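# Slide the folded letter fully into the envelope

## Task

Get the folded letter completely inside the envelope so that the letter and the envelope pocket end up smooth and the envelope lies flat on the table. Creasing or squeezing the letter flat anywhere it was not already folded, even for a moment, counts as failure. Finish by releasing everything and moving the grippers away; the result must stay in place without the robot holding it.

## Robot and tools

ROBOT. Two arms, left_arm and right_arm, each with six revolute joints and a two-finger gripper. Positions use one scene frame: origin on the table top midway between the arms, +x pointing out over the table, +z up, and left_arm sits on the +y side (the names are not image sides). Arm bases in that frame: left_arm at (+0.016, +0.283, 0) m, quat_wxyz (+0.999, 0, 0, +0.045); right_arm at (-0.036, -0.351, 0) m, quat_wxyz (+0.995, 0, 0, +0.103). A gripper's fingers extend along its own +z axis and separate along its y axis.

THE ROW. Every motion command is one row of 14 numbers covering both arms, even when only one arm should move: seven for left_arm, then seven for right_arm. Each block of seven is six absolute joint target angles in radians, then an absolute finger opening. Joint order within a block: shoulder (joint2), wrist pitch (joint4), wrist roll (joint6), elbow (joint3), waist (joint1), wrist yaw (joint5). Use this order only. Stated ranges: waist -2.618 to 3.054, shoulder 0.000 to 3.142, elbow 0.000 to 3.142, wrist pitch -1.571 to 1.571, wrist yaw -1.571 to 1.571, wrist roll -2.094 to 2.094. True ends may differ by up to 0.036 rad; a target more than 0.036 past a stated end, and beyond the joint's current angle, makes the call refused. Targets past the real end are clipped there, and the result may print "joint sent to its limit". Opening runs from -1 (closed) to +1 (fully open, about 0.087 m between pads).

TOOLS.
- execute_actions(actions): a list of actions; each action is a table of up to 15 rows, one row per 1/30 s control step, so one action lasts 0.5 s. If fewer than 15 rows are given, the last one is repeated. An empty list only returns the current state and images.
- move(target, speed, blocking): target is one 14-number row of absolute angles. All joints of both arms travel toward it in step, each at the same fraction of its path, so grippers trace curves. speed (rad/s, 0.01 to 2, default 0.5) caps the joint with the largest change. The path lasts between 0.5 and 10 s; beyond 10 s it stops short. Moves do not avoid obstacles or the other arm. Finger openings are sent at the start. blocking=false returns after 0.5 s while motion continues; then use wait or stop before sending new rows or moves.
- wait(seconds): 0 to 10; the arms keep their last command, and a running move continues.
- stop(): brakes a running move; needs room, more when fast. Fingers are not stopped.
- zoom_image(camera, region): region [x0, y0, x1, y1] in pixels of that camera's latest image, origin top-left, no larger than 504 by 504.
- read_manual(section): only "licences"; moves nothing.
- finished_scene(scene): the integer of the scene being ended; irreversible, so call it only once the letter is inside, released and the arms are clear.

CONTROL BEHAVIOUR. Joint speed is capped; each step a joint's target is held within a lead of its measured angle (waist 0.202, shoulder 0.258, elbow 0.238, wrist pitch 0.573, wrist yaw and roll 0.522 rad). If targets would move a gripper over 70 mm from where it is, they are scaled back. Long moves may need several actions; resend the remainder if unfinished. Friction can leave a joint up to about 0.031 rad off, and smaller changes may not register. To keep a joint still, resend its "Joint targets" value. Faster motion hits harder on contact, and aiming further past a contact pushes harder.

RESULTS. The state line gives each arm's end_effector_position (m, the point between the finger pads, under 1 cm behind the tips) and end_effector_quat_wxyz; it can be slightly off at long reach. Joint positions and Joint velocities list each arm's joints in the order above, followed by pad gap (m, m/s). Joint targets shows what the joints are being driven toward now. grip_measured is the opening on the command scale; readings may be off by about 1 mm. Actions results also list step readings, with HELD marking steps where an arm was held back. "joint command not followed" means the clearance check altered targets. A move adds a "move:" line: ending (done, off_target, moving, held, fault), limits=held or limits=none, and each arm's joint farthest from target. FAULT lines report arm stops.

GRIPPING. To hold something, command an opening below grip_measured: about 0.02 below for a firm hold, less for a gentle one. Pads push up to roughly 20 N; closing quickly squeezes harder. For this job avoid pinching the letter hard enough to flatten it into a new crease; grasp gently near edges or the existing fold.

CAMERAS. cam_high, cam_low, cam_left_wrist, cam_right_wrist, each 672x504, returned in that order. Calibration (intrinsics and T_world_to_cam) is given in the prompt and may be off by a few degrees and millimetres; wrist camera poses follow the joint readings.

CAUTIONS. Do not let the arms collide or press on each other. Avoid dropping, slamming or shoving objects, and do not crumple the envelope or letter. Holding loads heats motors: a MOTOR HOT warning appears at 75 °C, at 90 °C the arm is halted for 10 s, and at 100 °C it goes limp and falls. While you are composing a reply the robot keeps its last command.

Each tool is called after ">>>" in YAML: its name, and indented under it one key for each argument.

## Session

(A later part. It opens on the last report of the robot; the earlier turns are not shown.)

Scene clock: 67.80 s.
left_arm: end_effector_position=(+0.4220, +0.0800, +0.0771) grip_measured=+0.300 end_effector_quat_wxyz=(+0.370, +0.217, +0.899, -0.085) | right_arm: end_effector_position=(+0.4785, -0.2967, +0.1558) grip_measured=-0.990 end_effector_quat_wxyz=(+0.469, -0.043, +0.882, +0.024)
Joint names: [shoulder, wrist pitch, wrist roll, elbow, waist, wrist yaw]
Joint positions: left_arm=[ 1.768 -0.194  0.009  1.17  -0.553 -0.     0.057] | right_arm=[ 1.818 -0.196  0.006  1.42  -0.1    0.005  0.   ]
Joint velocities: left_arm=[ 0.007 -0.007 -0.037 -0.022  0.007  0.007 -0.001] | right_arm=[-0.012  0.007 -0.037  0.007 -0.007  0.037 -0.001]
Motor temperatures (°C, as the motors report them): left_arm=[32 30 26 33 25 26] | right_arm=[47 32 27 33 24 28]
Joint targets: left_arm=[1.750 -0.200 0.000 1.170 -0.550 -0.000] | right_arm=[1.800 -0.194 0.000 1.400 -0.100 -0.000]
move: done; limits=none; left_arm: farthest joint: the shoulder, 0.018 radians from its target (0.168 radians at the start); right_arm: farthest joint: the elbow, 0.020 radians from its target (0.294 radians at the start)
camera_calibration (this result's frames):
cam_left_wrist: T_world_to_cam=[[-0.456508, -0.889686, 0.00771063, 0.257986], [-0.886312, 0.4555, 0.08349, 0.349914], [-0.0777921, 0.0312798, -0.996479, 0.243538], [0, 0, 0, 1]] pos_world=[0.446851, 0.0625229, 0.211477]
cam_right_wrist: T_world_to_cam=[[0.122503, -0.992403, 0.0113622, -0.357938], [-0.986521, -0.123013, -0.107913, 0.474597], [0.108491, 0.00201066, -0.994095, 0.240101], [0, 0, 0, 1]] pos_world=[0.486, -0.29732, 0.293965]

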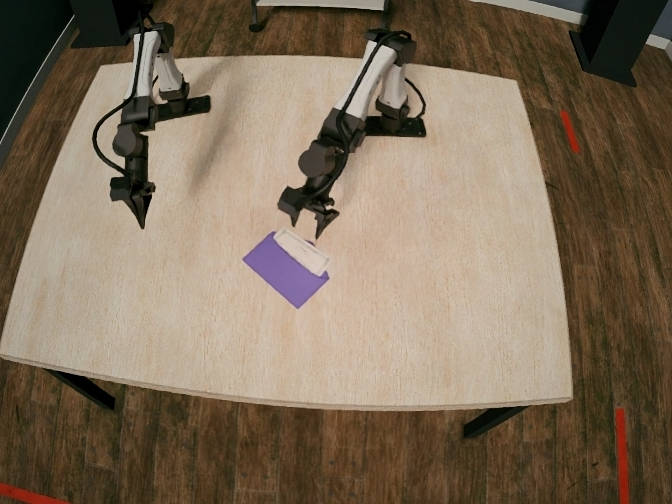

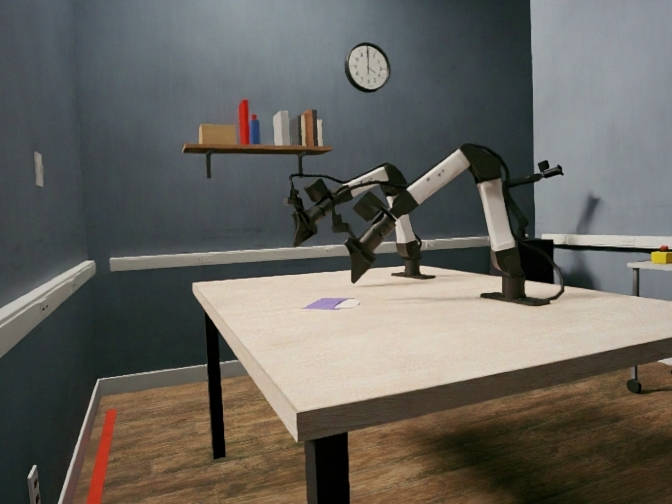

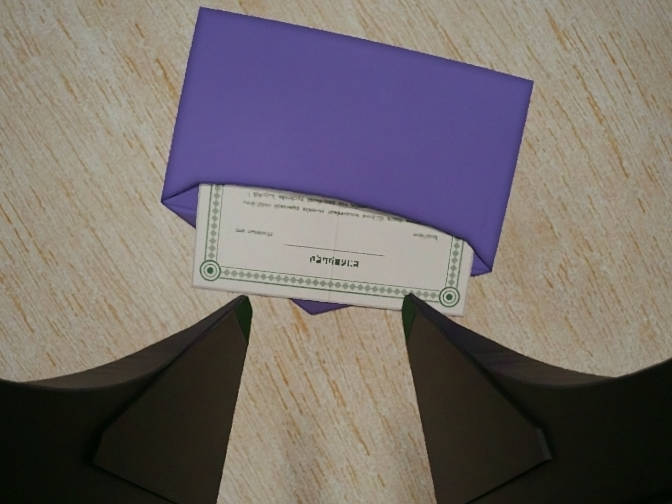

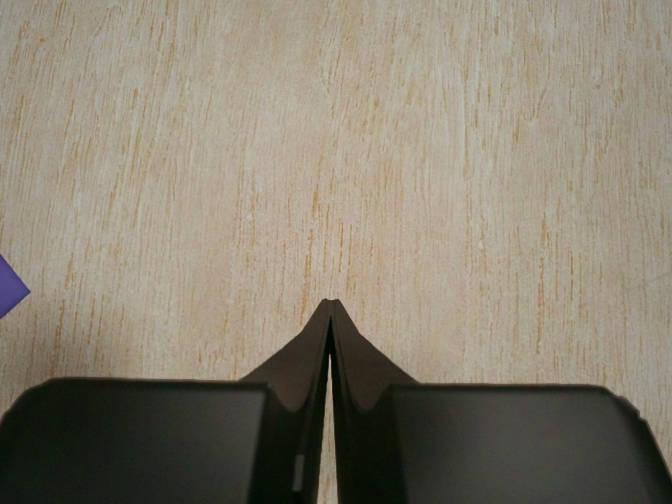

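>>> move:
  target: [1.2,-0.2,0.0,1.0,0.2,0,0.3,1.9,-0.3,0,1.6,0.2,0,-0.8]
  speed: 0.8

>>> move:
  target: [1.2,-0.2,0.0,1.0,0.2,0,0.3,2.425,-0.363,0,2.01,0.565,0,-0.8]
  speed: 0.4

Scene clock: 69.53 s.
left_arm: end_effector_position=(+0.3945, +0.3928, +0.2410) grip_measured=+0.300 end_effector_quat_wxyz=(+0.552, -0.114, +0.822, +0.081) | right_arm: end_effector_position=(+0.4565, -0.1413, +0.1736) grip_measured=-0.800 end_effector_quat_wxyz=(+0.457, -0.173, +0.867, +0.093)
Joint names: [shoulder, wrist pitch, wrist roll, elbow, waist, wrist yaw]
Joint positions: left_arm=[ 1.21  -0.2    0.008  1.023  0.193 -0.002  0.057] | right_arm=[ 1.882 -0.296  0.006  1.579  0.197  0.005  0.009]
Joint velocities: left_arm=[-0.002  0.066 -0.066 -0.007 -0.002 -0.066 -0.001] | right_arm=[ 0.012 -0.081 -0.066  0.022  0.012 -0.022  0.001]
Motor temperatures (°C, as the motors report them): left_arm=[32 31 26 33 25 26] | right_arm=[46 33 27 33 24 28]
Joint targets: left_arm=[1.200 -0.200 0.000 1.000 0.200 -0.000] | right_arm=[1.900 -0.300 -0.000 1.600 0.200 0.000]
move: off_target (left_arm, right_arm); limits=none; left_arm: farthest joint: the elbow, 0.023 radians from its target (0.170 radians at the start); right_arm: farthest joint: the elbow, 0.021 radians from its target (0.180 radians at the start)
camera_calibration (this result's frames):
cam_left_wrist: T_world_to_cam=[[0.267661, -0.963506, 0.00377028, 0.266721], [-0.913818, -0.255094, -0.316013, 0.555639], [0.305442, 0.0811389, -0.948747, 0.212669], [0, 0, 0, 1]] pos_world=[0.371404, 0.381471, 0.376353]
cam_right_wrist: T_world_to_cam=[[0.408136, -0.912852, 0.0112601, -0.320304], [-0.907694, -0.407086, -0.101844, 0.396773], [0.0975521, 0.0313454, -0.994737, 0.269125], [0, 0, 0, 1]] pos_world=[0.464623, -0.139305, 0.311724]

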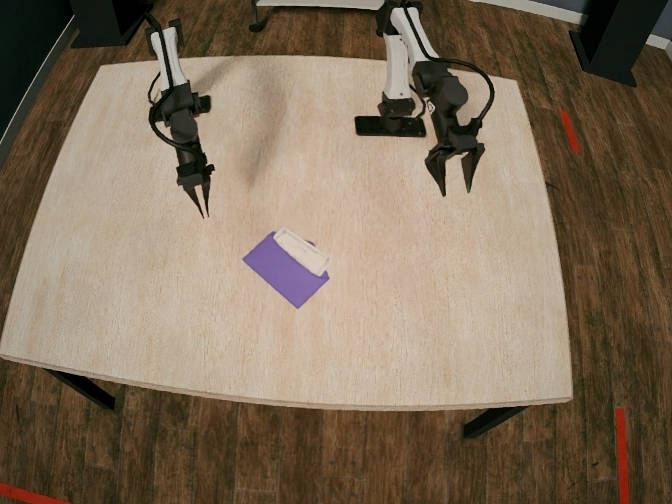

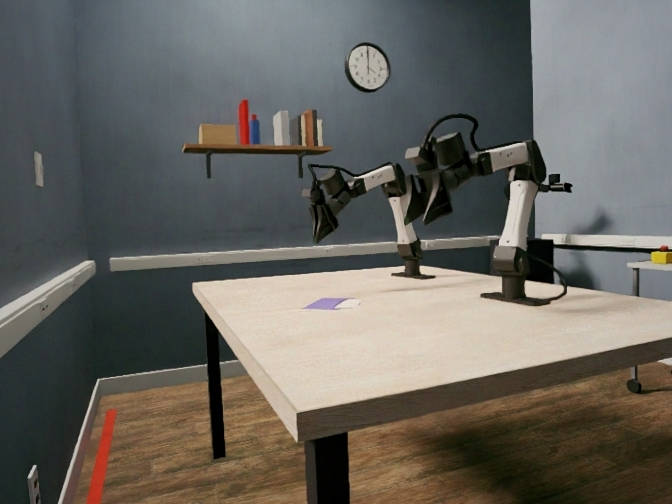

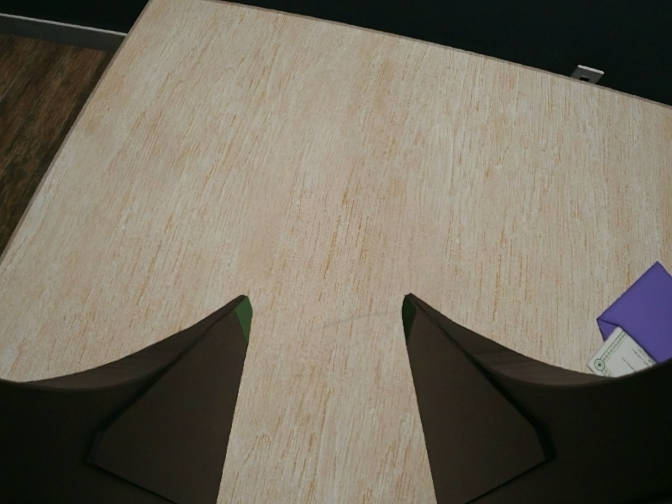

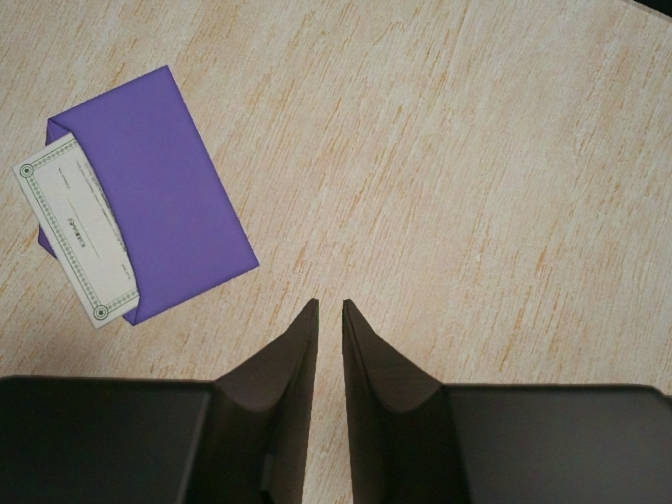

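Scene clock: 71.37 s.
left_arm: end_effector_position=(+0.3945, +0.3928, +0.2410) grip_measured=+0.300 end_effector_quat_wxyz=(+0.552, -0.114, +0.822, +0.081) | right_arm: end_effector_position=(+0.4013, +0.0746, +0.0323) grip_measured=-0.800 end_effector_quat_wxyz=(+0.350, -0.345, +0.859, +0.141)
Joint names: [shoulder, wrist pitch, wrist roll, elbow, waist, wrist yaw]
Joint positions: left_arm=[ 1.21  -0.2    0.008  1.023  0.193 -0.002  0.057] | right_arm=[ 2.418 -0.363  0.006  1.984  0.567  0.005  0.009]
Joint velocities: left_arm=[-0.002  0.066 -0.037 -0.017 -0.012  0.022  0.   ] | right_arm=[-0.012 -0.022 -0.022  0.002 -0.002  0.022 -0.   ]
Motor temperatures (°C, as the motors report them): left_arm=[32 31 26 33 25 26] | right_arm=[47 33 27 33 24 28]
Joint targets: left_arm=[1.200 -0.200 -0.000 1.000 0.200 0.000] | right_arm=[2.425 -0.363 -0.000 2.010 0.565 0.000]
move: off_target (left_arm, right_arm); limits=none; left_arm: farthest joint: the elbow, 0.023 radians from its target (0.023 radians at the start); right_arm: farthest joint: the elbow, 0.026 radians from its target (0.431 radians at the start)
camera_calibration (this result's frames):
cam_left_wrist: T_world_to_cam=[[0.267661, -0.963506, 0.00377028, 0.266721], [-0.913818, -0.255094, -0.316013, 0.555639], [0.305442, 0.0811389, -0.948747, 0.212669], [0, 0, 0, 1]] pos_world=[0.371404, 0.381471, 0.376353]
cam_right_wrist: T_world_to_cam=[[0.711447, -0.702696, 0.0077643, -0.236391], [-0.700086, -0.707758, 0.0946474, 0.352953], [-0.0610132, -0.0727724, -0.995481, 0.198612], [0, 0, 0, 1]] pos_world=[0.427395, 0.0981479, 0.166144]

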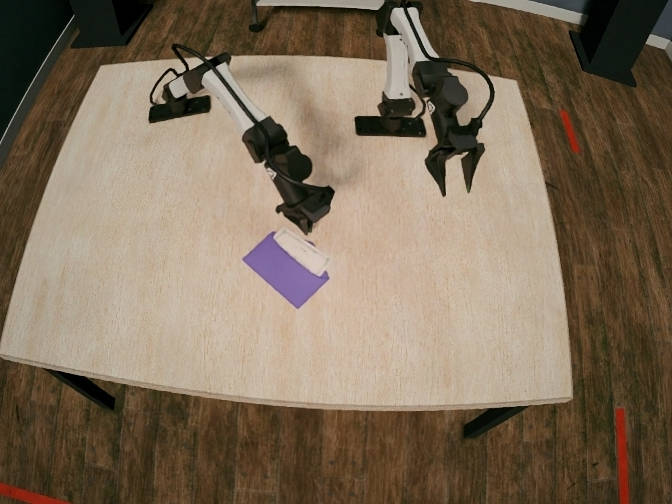

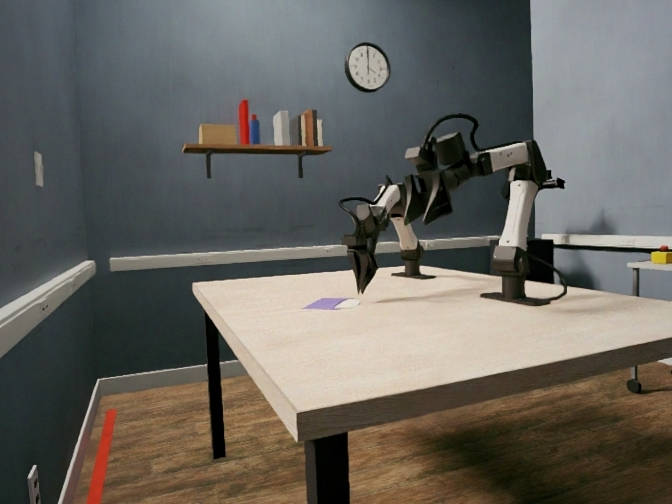

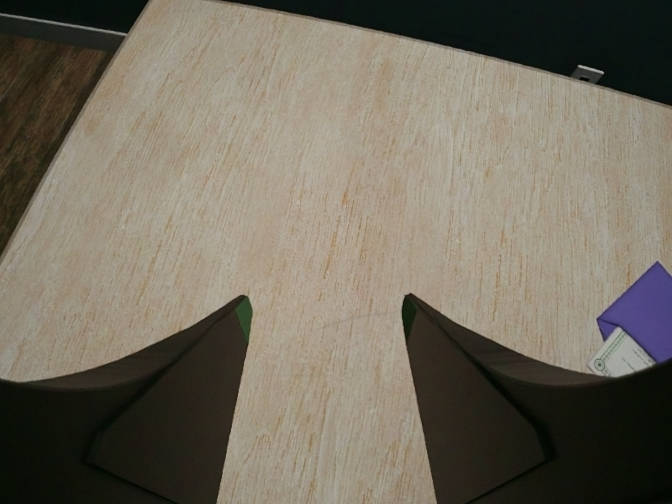

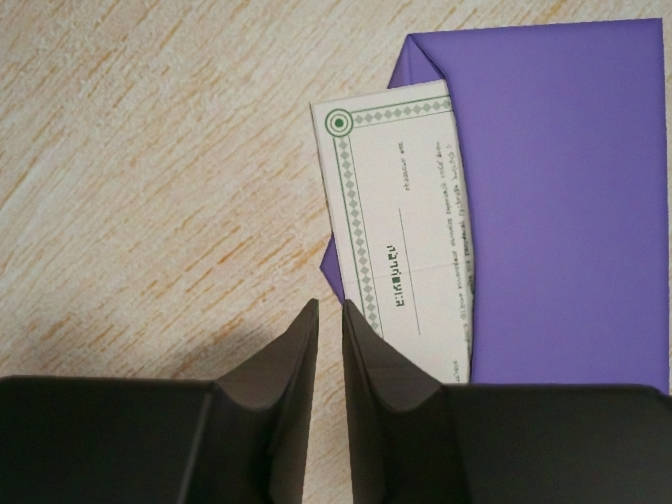

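>>> move:
  target: [1.2,-0.2,0.0,1.0,0.2,0,0.3,2.475,-0.285,0,2.0,0.551,0,-0.9]
  speed: 0.08

Scene clock: 72.93 s.
left_arm: end_effector_position=(+0.3945, +0.3928, +0.2410) grip_measured=+0.300 end_effector_quat_wxyz=(+0.552, -0.114, +0.822, +0.081) | right_arm: end_effector_position=(+0.4113, +0.0778, +0.0167) grip_measured=-0.900 end_effector_quat_wxyz=(+0.360, -0.341, +0.857, +0.144)
Joint names: [shoulder, wrist pitch, wrist roll, elbow, waist, wrist yaw]
Joint positions: left_arm=[ 1.21  -0.2    0.008  1.023  0.193 -0.002  0.057] | right_arm=[ 2.46  -0.299  0.006  1.984  0.559  0.005  0.004]
Joint velocities: left_arm=[ 0.002 -0.037 -0.022  0.007  0.012  0.022  0.001] | right_arm=[ 0.007  0.022  0.007 -0.012 -0.002 -0.066  0.001]
Motor temperatures (°C, as the motors report them): left_arm=[32 31 26 33 25 26] | right_arm=[47 33 27 33 24 28]
Joint targets: left_arm=[1.200 -0.200 -0.000 1.000 0.200 0.000] | right_arm=[2.475 -0.285 0.000 2.000 0.551 -0.000]
move: off_target (left_arm); limits=none; left_arm: farthest joint: the elbow, 0.023 radians from its target (0.023 radians at the start); right_arm: farthest joint: the elbow, 0.016 radians from its target (0.016 radians at the start)
camera_calibration (this result's frames):
cam_left_wrist: T_world_to_cam=[[0.267661, -0.963506, 0.00377028, 0.266721], [-0.913818, -0.255094, -0.316013, 0.555639], [0.305442, 0.0811389, -0.948747, 0.212669], [0, 0, 0, 1]] pos_world=[0.371404, 0.381471, 0.376353]
cam_right_wrist: T_world_to_cam=[[0.705941, -0.708224, 0.00816777, -0.238481], [-0.706779, -0.703659, 0.0729838, 0.366457], [-0.0459415, -0.057295, -0.9973, 0.176552], [0, 0, 0, 1]] pos_world=[0.435469, 0.0990789, 0.151277]

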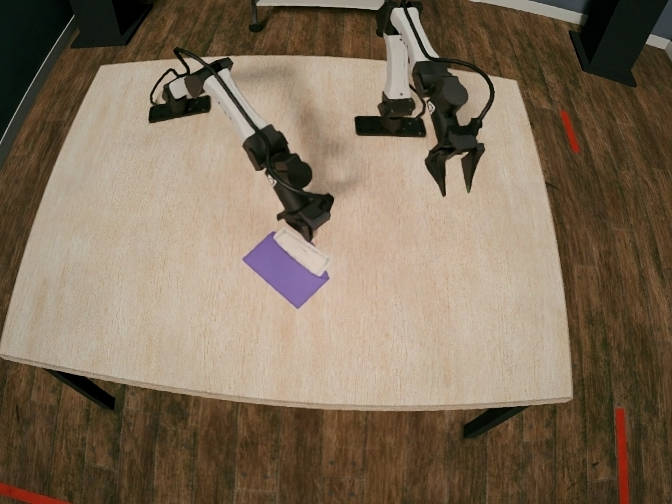

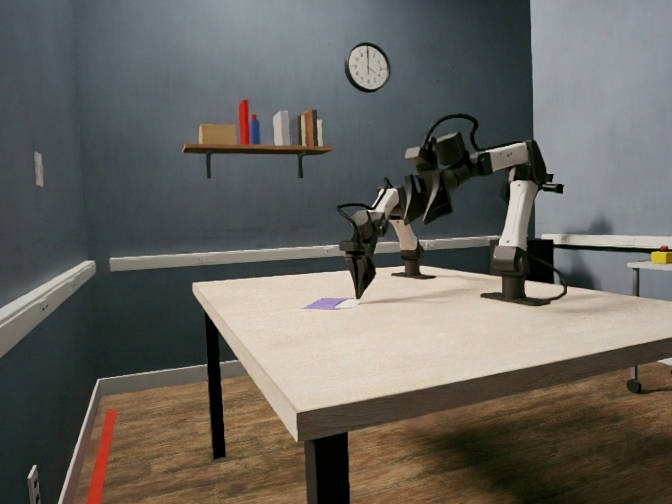

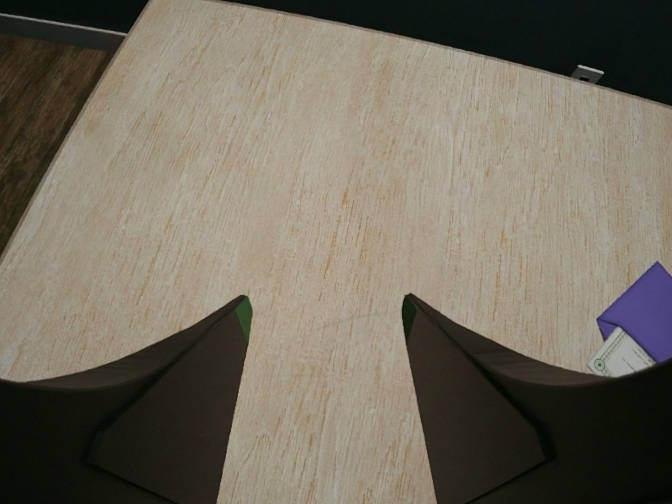

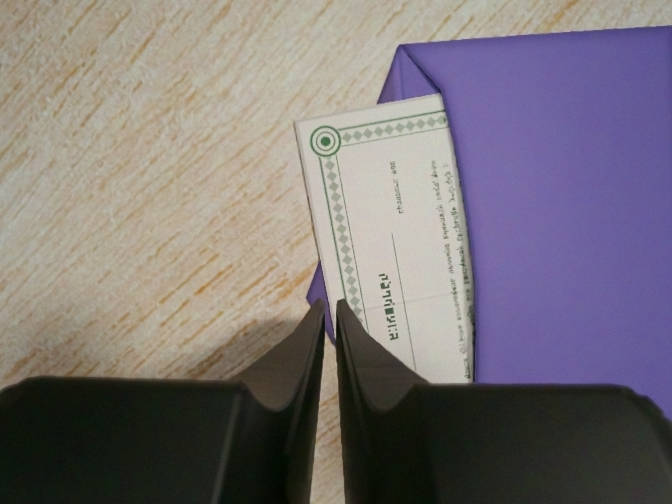

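>>> move:
  target: [1.2,-0.2,0.0,1.0,0.2,0,0.3,2.52,-0.285,0,1.99,0.551,0,-0.9]
  speed: 0.05

>>> execute_actions:
  actions:
    - [[1.2,-0.2,0.0,1.0,0.2,0,0.3,2.52,-0.285,0,1.99,0.546,0,-0.8]]
    - [[1.2,-0.2,0.0,1.0,0.2,0,0.3,2.52,-0.285,0,1.99,0.542,0,-0.7]]
    - [[1.2,-0.2,0.0,1.0,0.2,0,0.3,2.52,-0.285,0,1.99,0.538,0,-0.6]]
    - [[1.2,-0.2,0.0,1.0,0.2,0,0.3,2.52,-0.285,0,1.99,0.534,0,-0.5]]

Scene clock: 74.67 s.
left_arm: end_effector_position=(+0.3945, +0.3928, +0.2410) grip_measured=+0.300 end_effector_quat_wxyz=(+0.552, -0.114, +0.822, +0.081) | right_arm: end_effector_position=(+0.4128, +0.0792, +0.0054) grip_measured=-0.900 end_effector_quat_wxyz=(+0.359, -0.341, +0.857, +0.143)
Joint names: [shoulder, wrist pitch, wrist roll, elbow, waist, wrist yaw]
Joint positions: left_arm=[ 1.21  -0.2    0.008  1.023  0.193 -0.002  0.057] | right_arm=[ 2.484 -0.276  0.006  1.984  0.559  0.005  0.004]
Joint velocities: left_arm=[-0.007  0.037 -0.125 -0.012  0.002  0.022  0.002] | right_arm=[ 0.002  0.066  0.007  0.007  0.002  0.007 -0.   ]
Motor temperatures (°C, as the motors report them): left_arm=[32 32 26 33 25 26] | right_arm=[48 33 27 34 24 28]
Joint targets: left_arm=[1.200 -0.200 0.000 1.000 0.200 -0.000] | right_arm=[2.520 -0.285 -0.000 1.990 0.551 -0.000]
move: off_target (left_arm, right_arm); limits=none; left_arm: farthest joint: the elbow, 0.023 radians from its target (0.023 radians at the start); right_arm: farthest joint: the shoulder, 0.036 radians from its target (0.060 radians at the start)
camera_calibration (this result's frames):
cam_left_wrist: T_world_to_cam=[[0.267661, -0.963506, 0.00377028, 0.266721], [-0.913818, -0.255094, -0.316013, 0.555639], [0.305442, 0.0811389, -0.948747, 0.212669], [0, 0, 0, 1]] pos_world=[0.371404, 0.381471, 0.376353]
cam_right_wrist: T_world_to_cam=[[0.705952, -0.708213, 0.00813253, -0.238432], [-0.706678, -0.703561, 0.0748856, 0.369317], [-0.0473132, -0.0586127, -0.997159, 0.166097], [0, 0, 0, 1]] pos_world=[0.437168, 0.100712, 0.139908]

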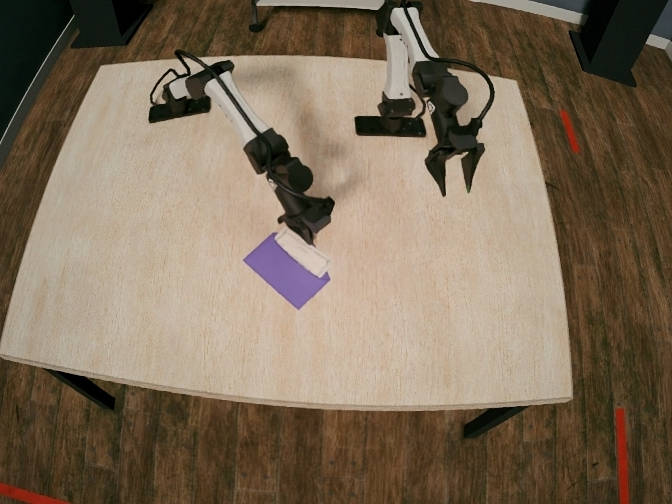

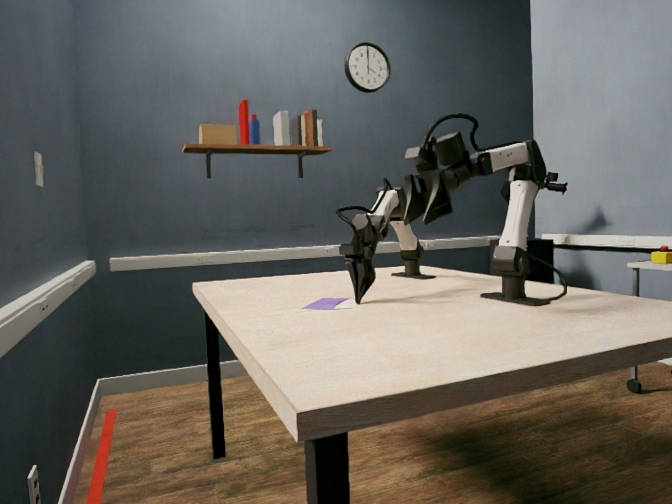

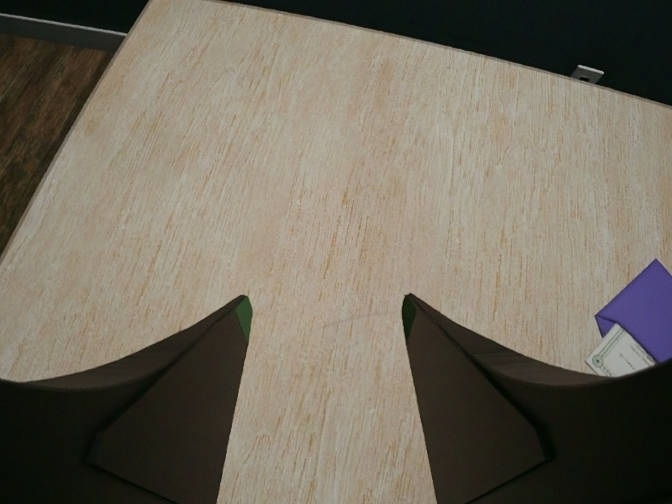

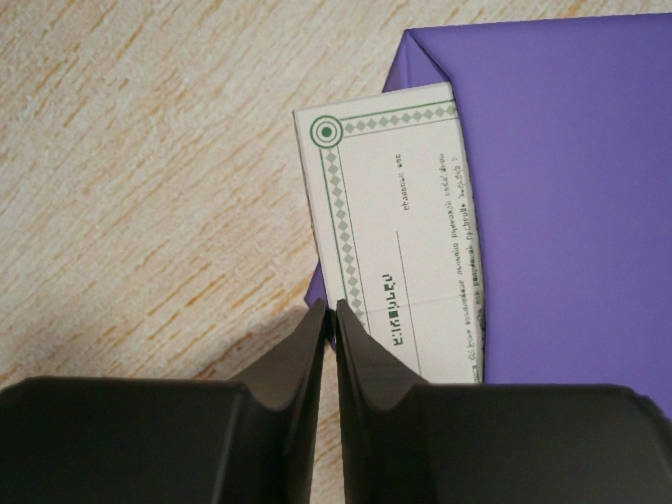

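Scene clock: 76.67 s.
left_arm: end_effector_position=(+0.3945, +0.3928, +0.2410) grip_measured=+0.300 end_effector_quat_wxyz=(+0.552, -0.114, +0.822, +0.081) | right_arm: end_effector_position=(+0.4184, +0.0746, +0.0058) grip_measured=-0.500 end_effector_quat_wxyz=(+0.361, -0.336, +0.858, +0.143)
Joint names: [shoulder, wrist pitch, wrist roll, elbow, waist, wrist yaw]
Joint positions: left_arm=[ 1.21  -0.2    0.008  1.023  0.193 -0.002  0.057] | right_arm=[ 2.485 -0.272  0.006  1.984  0.546  0.002  0.022]
Joint velocities: left_arm=[ 0.007 -0.037  0.051 -0.007 -0.007 -0.11   0.   ] | right_arm=[-0.007  0.007  0.007  0.007  0.007 -0.051  0.   ]
Motor temperatures (°C, as the motors report them): left_arm=[32 32 26 33 25 26] | right_arm=[48 33 27 34 24 28]
Joint targets: left_arm=[1.200 -0.200 -0.000 1.000 0.200 -0.000] | right_arm=[2.520 -0.285 -0.000 1.990 0.534 0.000]
Step readings (joint positions; steps 1 to 15: 1st action; 16 to 30: 2nd action; 31 to 45: 3rd action; 46 to 60: 4th action):
0: left_arm=[1.210 -0.200 0.008 1.023 0.193 -0.002] | right_arm=[2.484 -0.276 0.006 1.984 0.559 0.005]
1: left_arm=[1.210 -0.200 0.008 1.023 0.193 -0.002] | right_arm=[2.484 -0.276 0.006 1.984 0.559 0.004]
2: left_arm=[1.210 -0.200 0.008 1.023 0.193 -0.002] | right_arm=[2.485 -0.274 0.006 1.984 0.559 0.004]
4: left_arm=[1.210 -0.200 0.008 1.023 0.193 -0.002] | right_arm=[2.485 -0.274 0.006 1.984 0.559 0.003]
8: left_arm=[1.210 -0.200 0.008 1.023 0.193 -0.002] | right_arm=[2.485 -0.273 0.006 1.984 0.559 0.003]
15: left_arm=[1.210 -0.200 0.008 1.023 0.193 -0.002] | right_arm=[2.485 -0.273 0.006 1.984 0.559 0.003]
16: left_arm=[1.210 -0.200 0.008 1.023 0.193 -0.002] | right_arm=[2.485 -0.273 0.006 1.984 0.559 0.003]
17: left_arm=[1.210 -0.200 0.008 1.023 0.193 -0.002] | right_arm=[2.485 -0.273 0.006 1.984 0.559 0.003]
19: left_arm=[1.210 -0.200 0.008 1.023 0.193 -0.002] | right_arm=[2.485 -0.272 0.006 1.984 0.558 0.002]
23: left_arm=[1.210 -0.200 0.008 1.023 0.193 -0.002] | right_arm=[2.485 -0.272 0.006 1.984 0.555 0.002]
30: left_arm=[1.210 -0.200 0.008 1.023 0.193 -0.002] | right_arm=[2.485 -0.272 0.006 1.984 0.554 0.002]
31: left_arm=[1.210 -0.200 0.008 1.023 0.193 -0.002] | right_arm=[2.485 -0.272 0.006 1.984 0.554 0.002]
32: left_arm=[1.210 -0.200 0.008 1.023 0.193 -0.002] | right_arm=[2.485 -0.272 0.006 1.984 0.554 0.002]
34: left_arm=[1.210 -0.200 0.008 1.023 0.193 -0.002] | right_arm=[2.485 -0.272 0.006 1.984 0.553 0.002]
38: left_arm=[1.210 -0.200 0.008 1.023 0.193 -0.002] | right_arm=[2.485 -0.272 0.006 1.984 0.551 0.002]
45: left_arm=[1.210 -0.200 0.008 1.023 0.193 -0.002] | right_arm=[2.485 -0.272 0.006 1.984 0.550 0.002]
46: left_arm=[1.210 -0.200 0.008 1.023 0.193 -0.002] | right_arm=[2.485 -0.272 0.006 1.984 0.550 0.002]
47: left_arm=[1.210 -0.200 0.008 1.023 0.193 -0.002] | right_arm=[2.485 -0.272 0.006 1.984 0.550 0.002]
49: left_arm=[1.210 -0.200 0.008 1.023 0.193 -0.002] | right_arm=[2.485 -0.272 0.006 1.984 0.549 0.002]
53: left_arm=[1.210 -0.200 0.008 1.023 0.193 -0.002] | right_arm=[2.485 -0.272 0.006 1.984 0.547 0.002]
60: Joint positions above
camera_calibration (this result's frames):
cam_left_wrist: T_world_to_cam=[[0.267661, -0.963506, 0.00377028, 0.266721], [-0.913818, -0.255094, -0.316013, 0.555639], [0.305442, 0.0811389, -0.948747, 0.212669], [0, 0, 0, 1]] pos_world=[0.371404, 0.381471, 0.376353]
cam_right_wrist: T_world_to_cam=[[0.69873, -0.715362, 0.00580671, -0.242112], [-0.713855, -0.696682, 0.0710358, 0.372435], [-0.0467709, -0.05378, -0.997457, 0.165895], [0, 0, 0, 1]] pos_world=[0.442795, 0.0951928, 0.140423]

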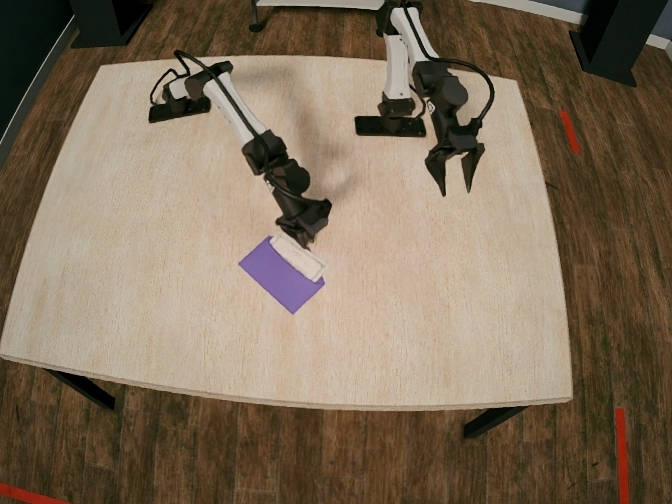

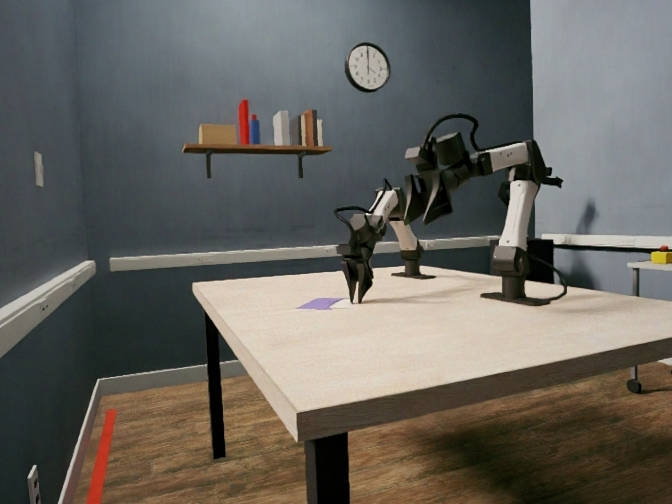

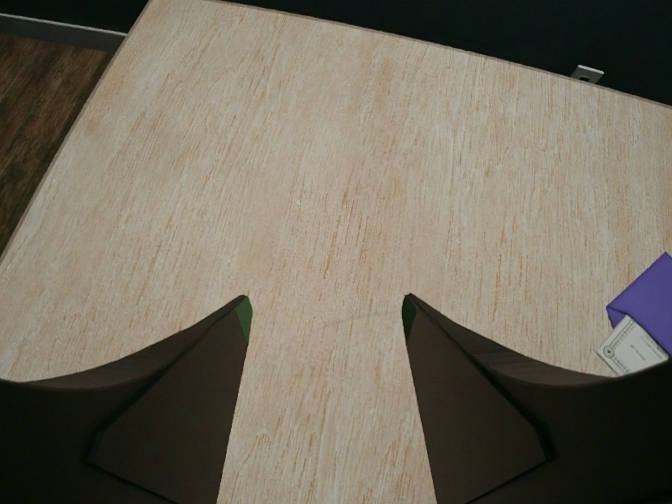

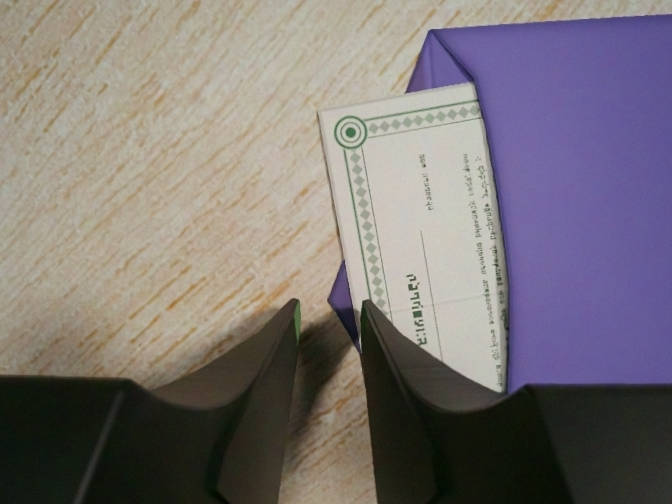

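>>> move:
  target: [1.2,-0.2,0.0,1.0,0.2,0,0.3,2.445,-0.272,0,1.99,0.54,0,-0.5]
  speed: 0.1

>>> move:
  target: [1.2,-0.2,0.0,1.0,0.2,0,0.3,2.48,-0.235,-0.16,1.99,0.532,0,-0.88]
  speed: 0.15

Scene clock: 77.87 s.
left_arm: end_effector_position=(+0.3945, +0.3928, +0.2410) grip_measured=+0.300 end_effector_quat_wxyz=(+0.552, -0.114, +0.822, +0.081) | right_arm: end_effector_position=(+0.4198, +0.0759, +0.0153) grip_measured=-0.500 end_effector_quat_wxyz=(+0.369, -0.334, +0.855, +0.146)
Joint names: [shoulder, wrist pitch, wrist roll, elbow, waist, wrist yaw]
Joint positions: left_arm=[ 1.21  -0.2    0.008  1.023  0.193 -0.002  0.057] | right_arm=[ 2.469 -0.27   0.006  1.984  0.546  0.002  0.022]
Joint velocities: left_arm=[ 0.017  0.007 -0.037 -0.002 -0.002 -0.081  0.   ] | right_arm=[-0.002 -0.037 -0.066  0.002  0.002  0.007  0.001]
Motor temperatures (°C, as the motors report them): left_arm=[31 32 26 33 25 26] | right_arm=[48 33 27 34 24 28]
Joint targets: left_arm=[1.200 -0.200 0.000 1.000 0.200 0.000] | right_arm=[2.445 -0.272 0.000 1.990 0.540 0.000]
move: off_target (left_arm, right_arm); limits=none; left_arm: farthest joint: the elbow, 0.023 radians from its target (0.023 radians at the start); right_arm: farthest joint: the shoulder, 0.024 radians from its target (0.040 radians at the start)
camera_calibration (this result's frames):
cam_left_wrist: T_world_to_cam=[[0.267661, -0.963506, 0.00377028, 0.266721], [-0.913818, -0.255094, -0.316013, 0.555639], [0.305442, 0.0811389, -0.948747, 0.212669], [0, 0, 0, 1]] pos_world=[0.371404, 0.381471, 0.376353]
cam_right_wrist: T_world_to_cam=[[0.698655, -0.715432, 0.00616479, -0.242177], [-0.714638, -0.697415, 0.0539067, 0.374359], [-0.0342672, -0.0420678, -0.998527, 0.169383], [0, 0, 0, 1]] pos_world=[0.442534, 0.0949481, 0.150446]

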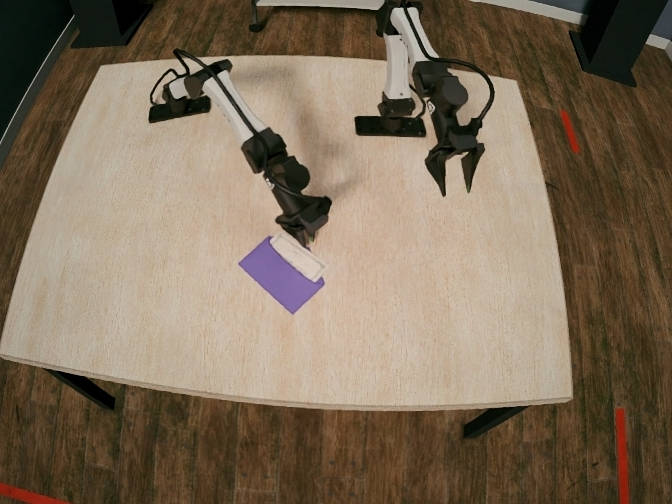

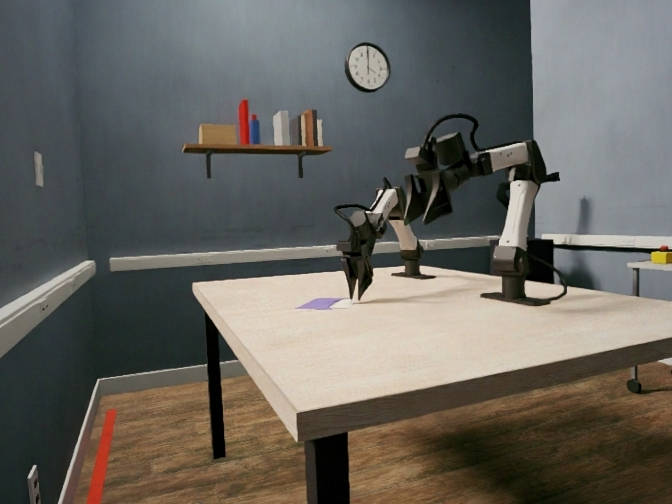

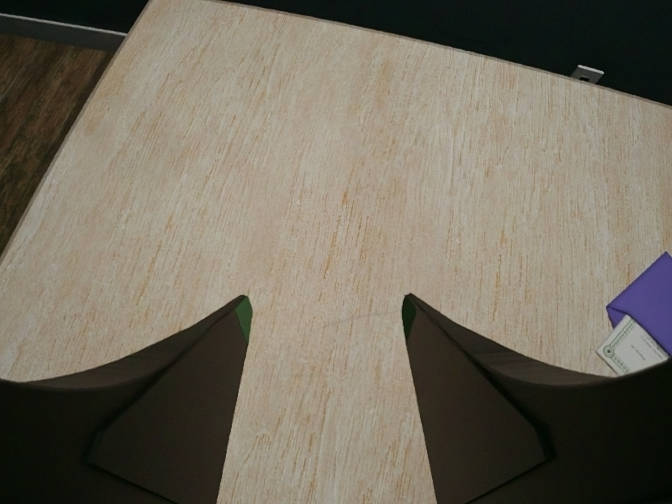

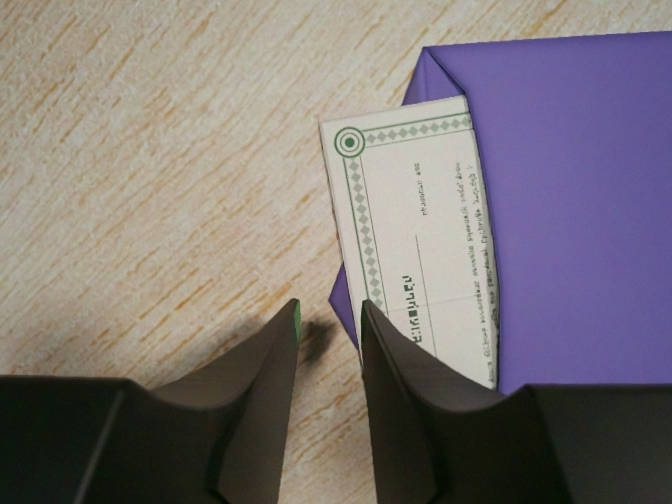

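Scene clock: 79.57 s.
left_arm: end_effector_position=(+0.3945, +0.3928, +0.2410) grip_measured=+0.300 end_effector_quat_wxyz=(+0.552, -0.114, +0.822, +0.081) | right_arm: end_effector_position=(+0.4302, +0.0715, +0.0190) grip_measured=-0.880 end_effector_quat_wxyz=(+0.389, -0.396, +0.823, +0.119)
Joint names: [shoulder, wrist pitch, wrist roll, elbow, waist, wrist yaw]
Joint positions: left_arm=[ 1.21  -0.2    0.008  1.023  0.193 -0.002  0.057] | right_arm=[ 2.469 -0.249 -0.151  1.984  0.54   0.002  0.005]
Joint velocities: left_arm=[-0.007 -0.051 -0.007 -0.007 -0.007 -0.022 -0.   ] | right_arm=[-0.002 -0.022  0.007 -0.007 -0.002  0.007  0.   ]
Motor temperatures (°C, as the motors report them): left_arm=[31 32 26 33 25 26] | right_arm=[49 33 27 34 24 28]
Joint targets: left_arm=[1.200 -0.200 0.000 1.000 0.200 0.000] | right_arm=[2.480 -0.235 -0.160 1.990 0.532 -0.000]
move: off_target (left_arm); limits=none; left_arm: farthest joint: the elbow, 0.023 radians from its target (0.023 radians at the start); right_arm: farthest joint: the wrist pitch, 0.014 radians from its target (0.035 radians at the start)
camera_calibration (this result's frames):
cam_left_wrist: T_world_to_cam=[[0.267661, -0.963506, 0.00377028, 0.266721], [-0.913818, -0.255094, -0.316013, 0.555639], [0.305442, 0.0811389, -0.948747, 0.212669], [0, 0, 0, 1]] pos_world=[0.371404, 0.381471, 0.376353]
cam_right_wrist: T_world_to_cam=[[0.760494, -0.637714, 0.122352, -0.287011], [-0.645846, -0.762381, 0.0407121, 0.353836], [0.0673161, -0.109982, -0.991651, 0.134301], [0, 0, 0, 1]] pos_world=[0.437753, 0.101497, 0.153891]

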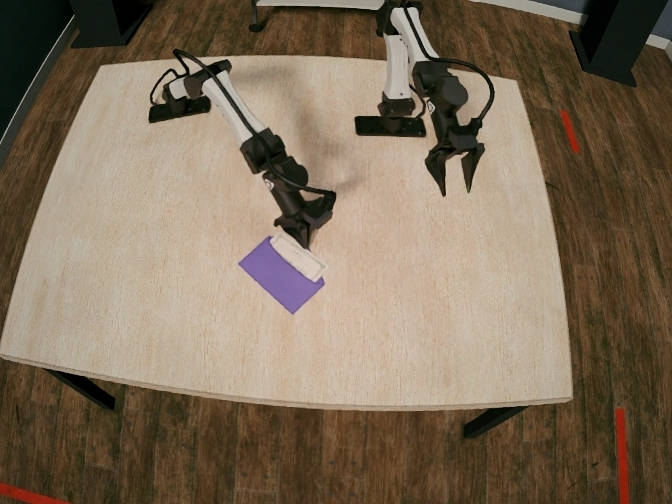

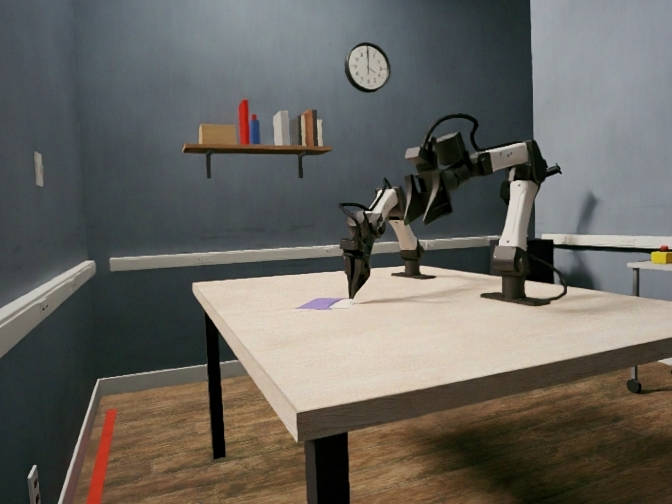

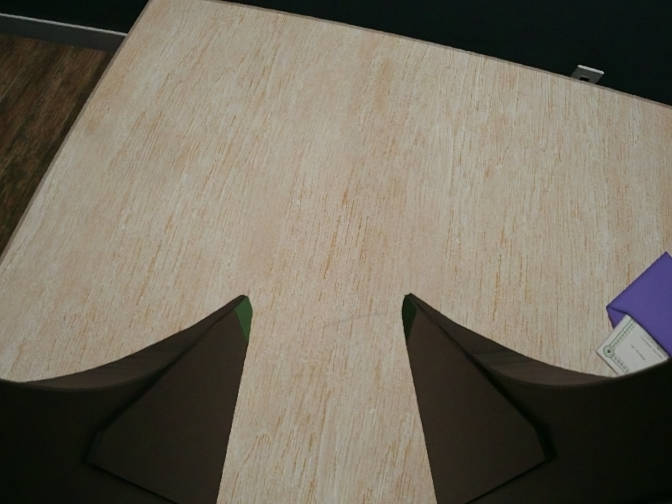

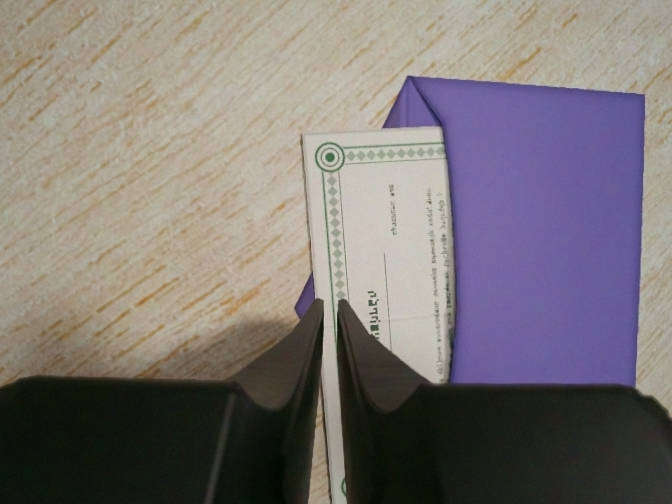

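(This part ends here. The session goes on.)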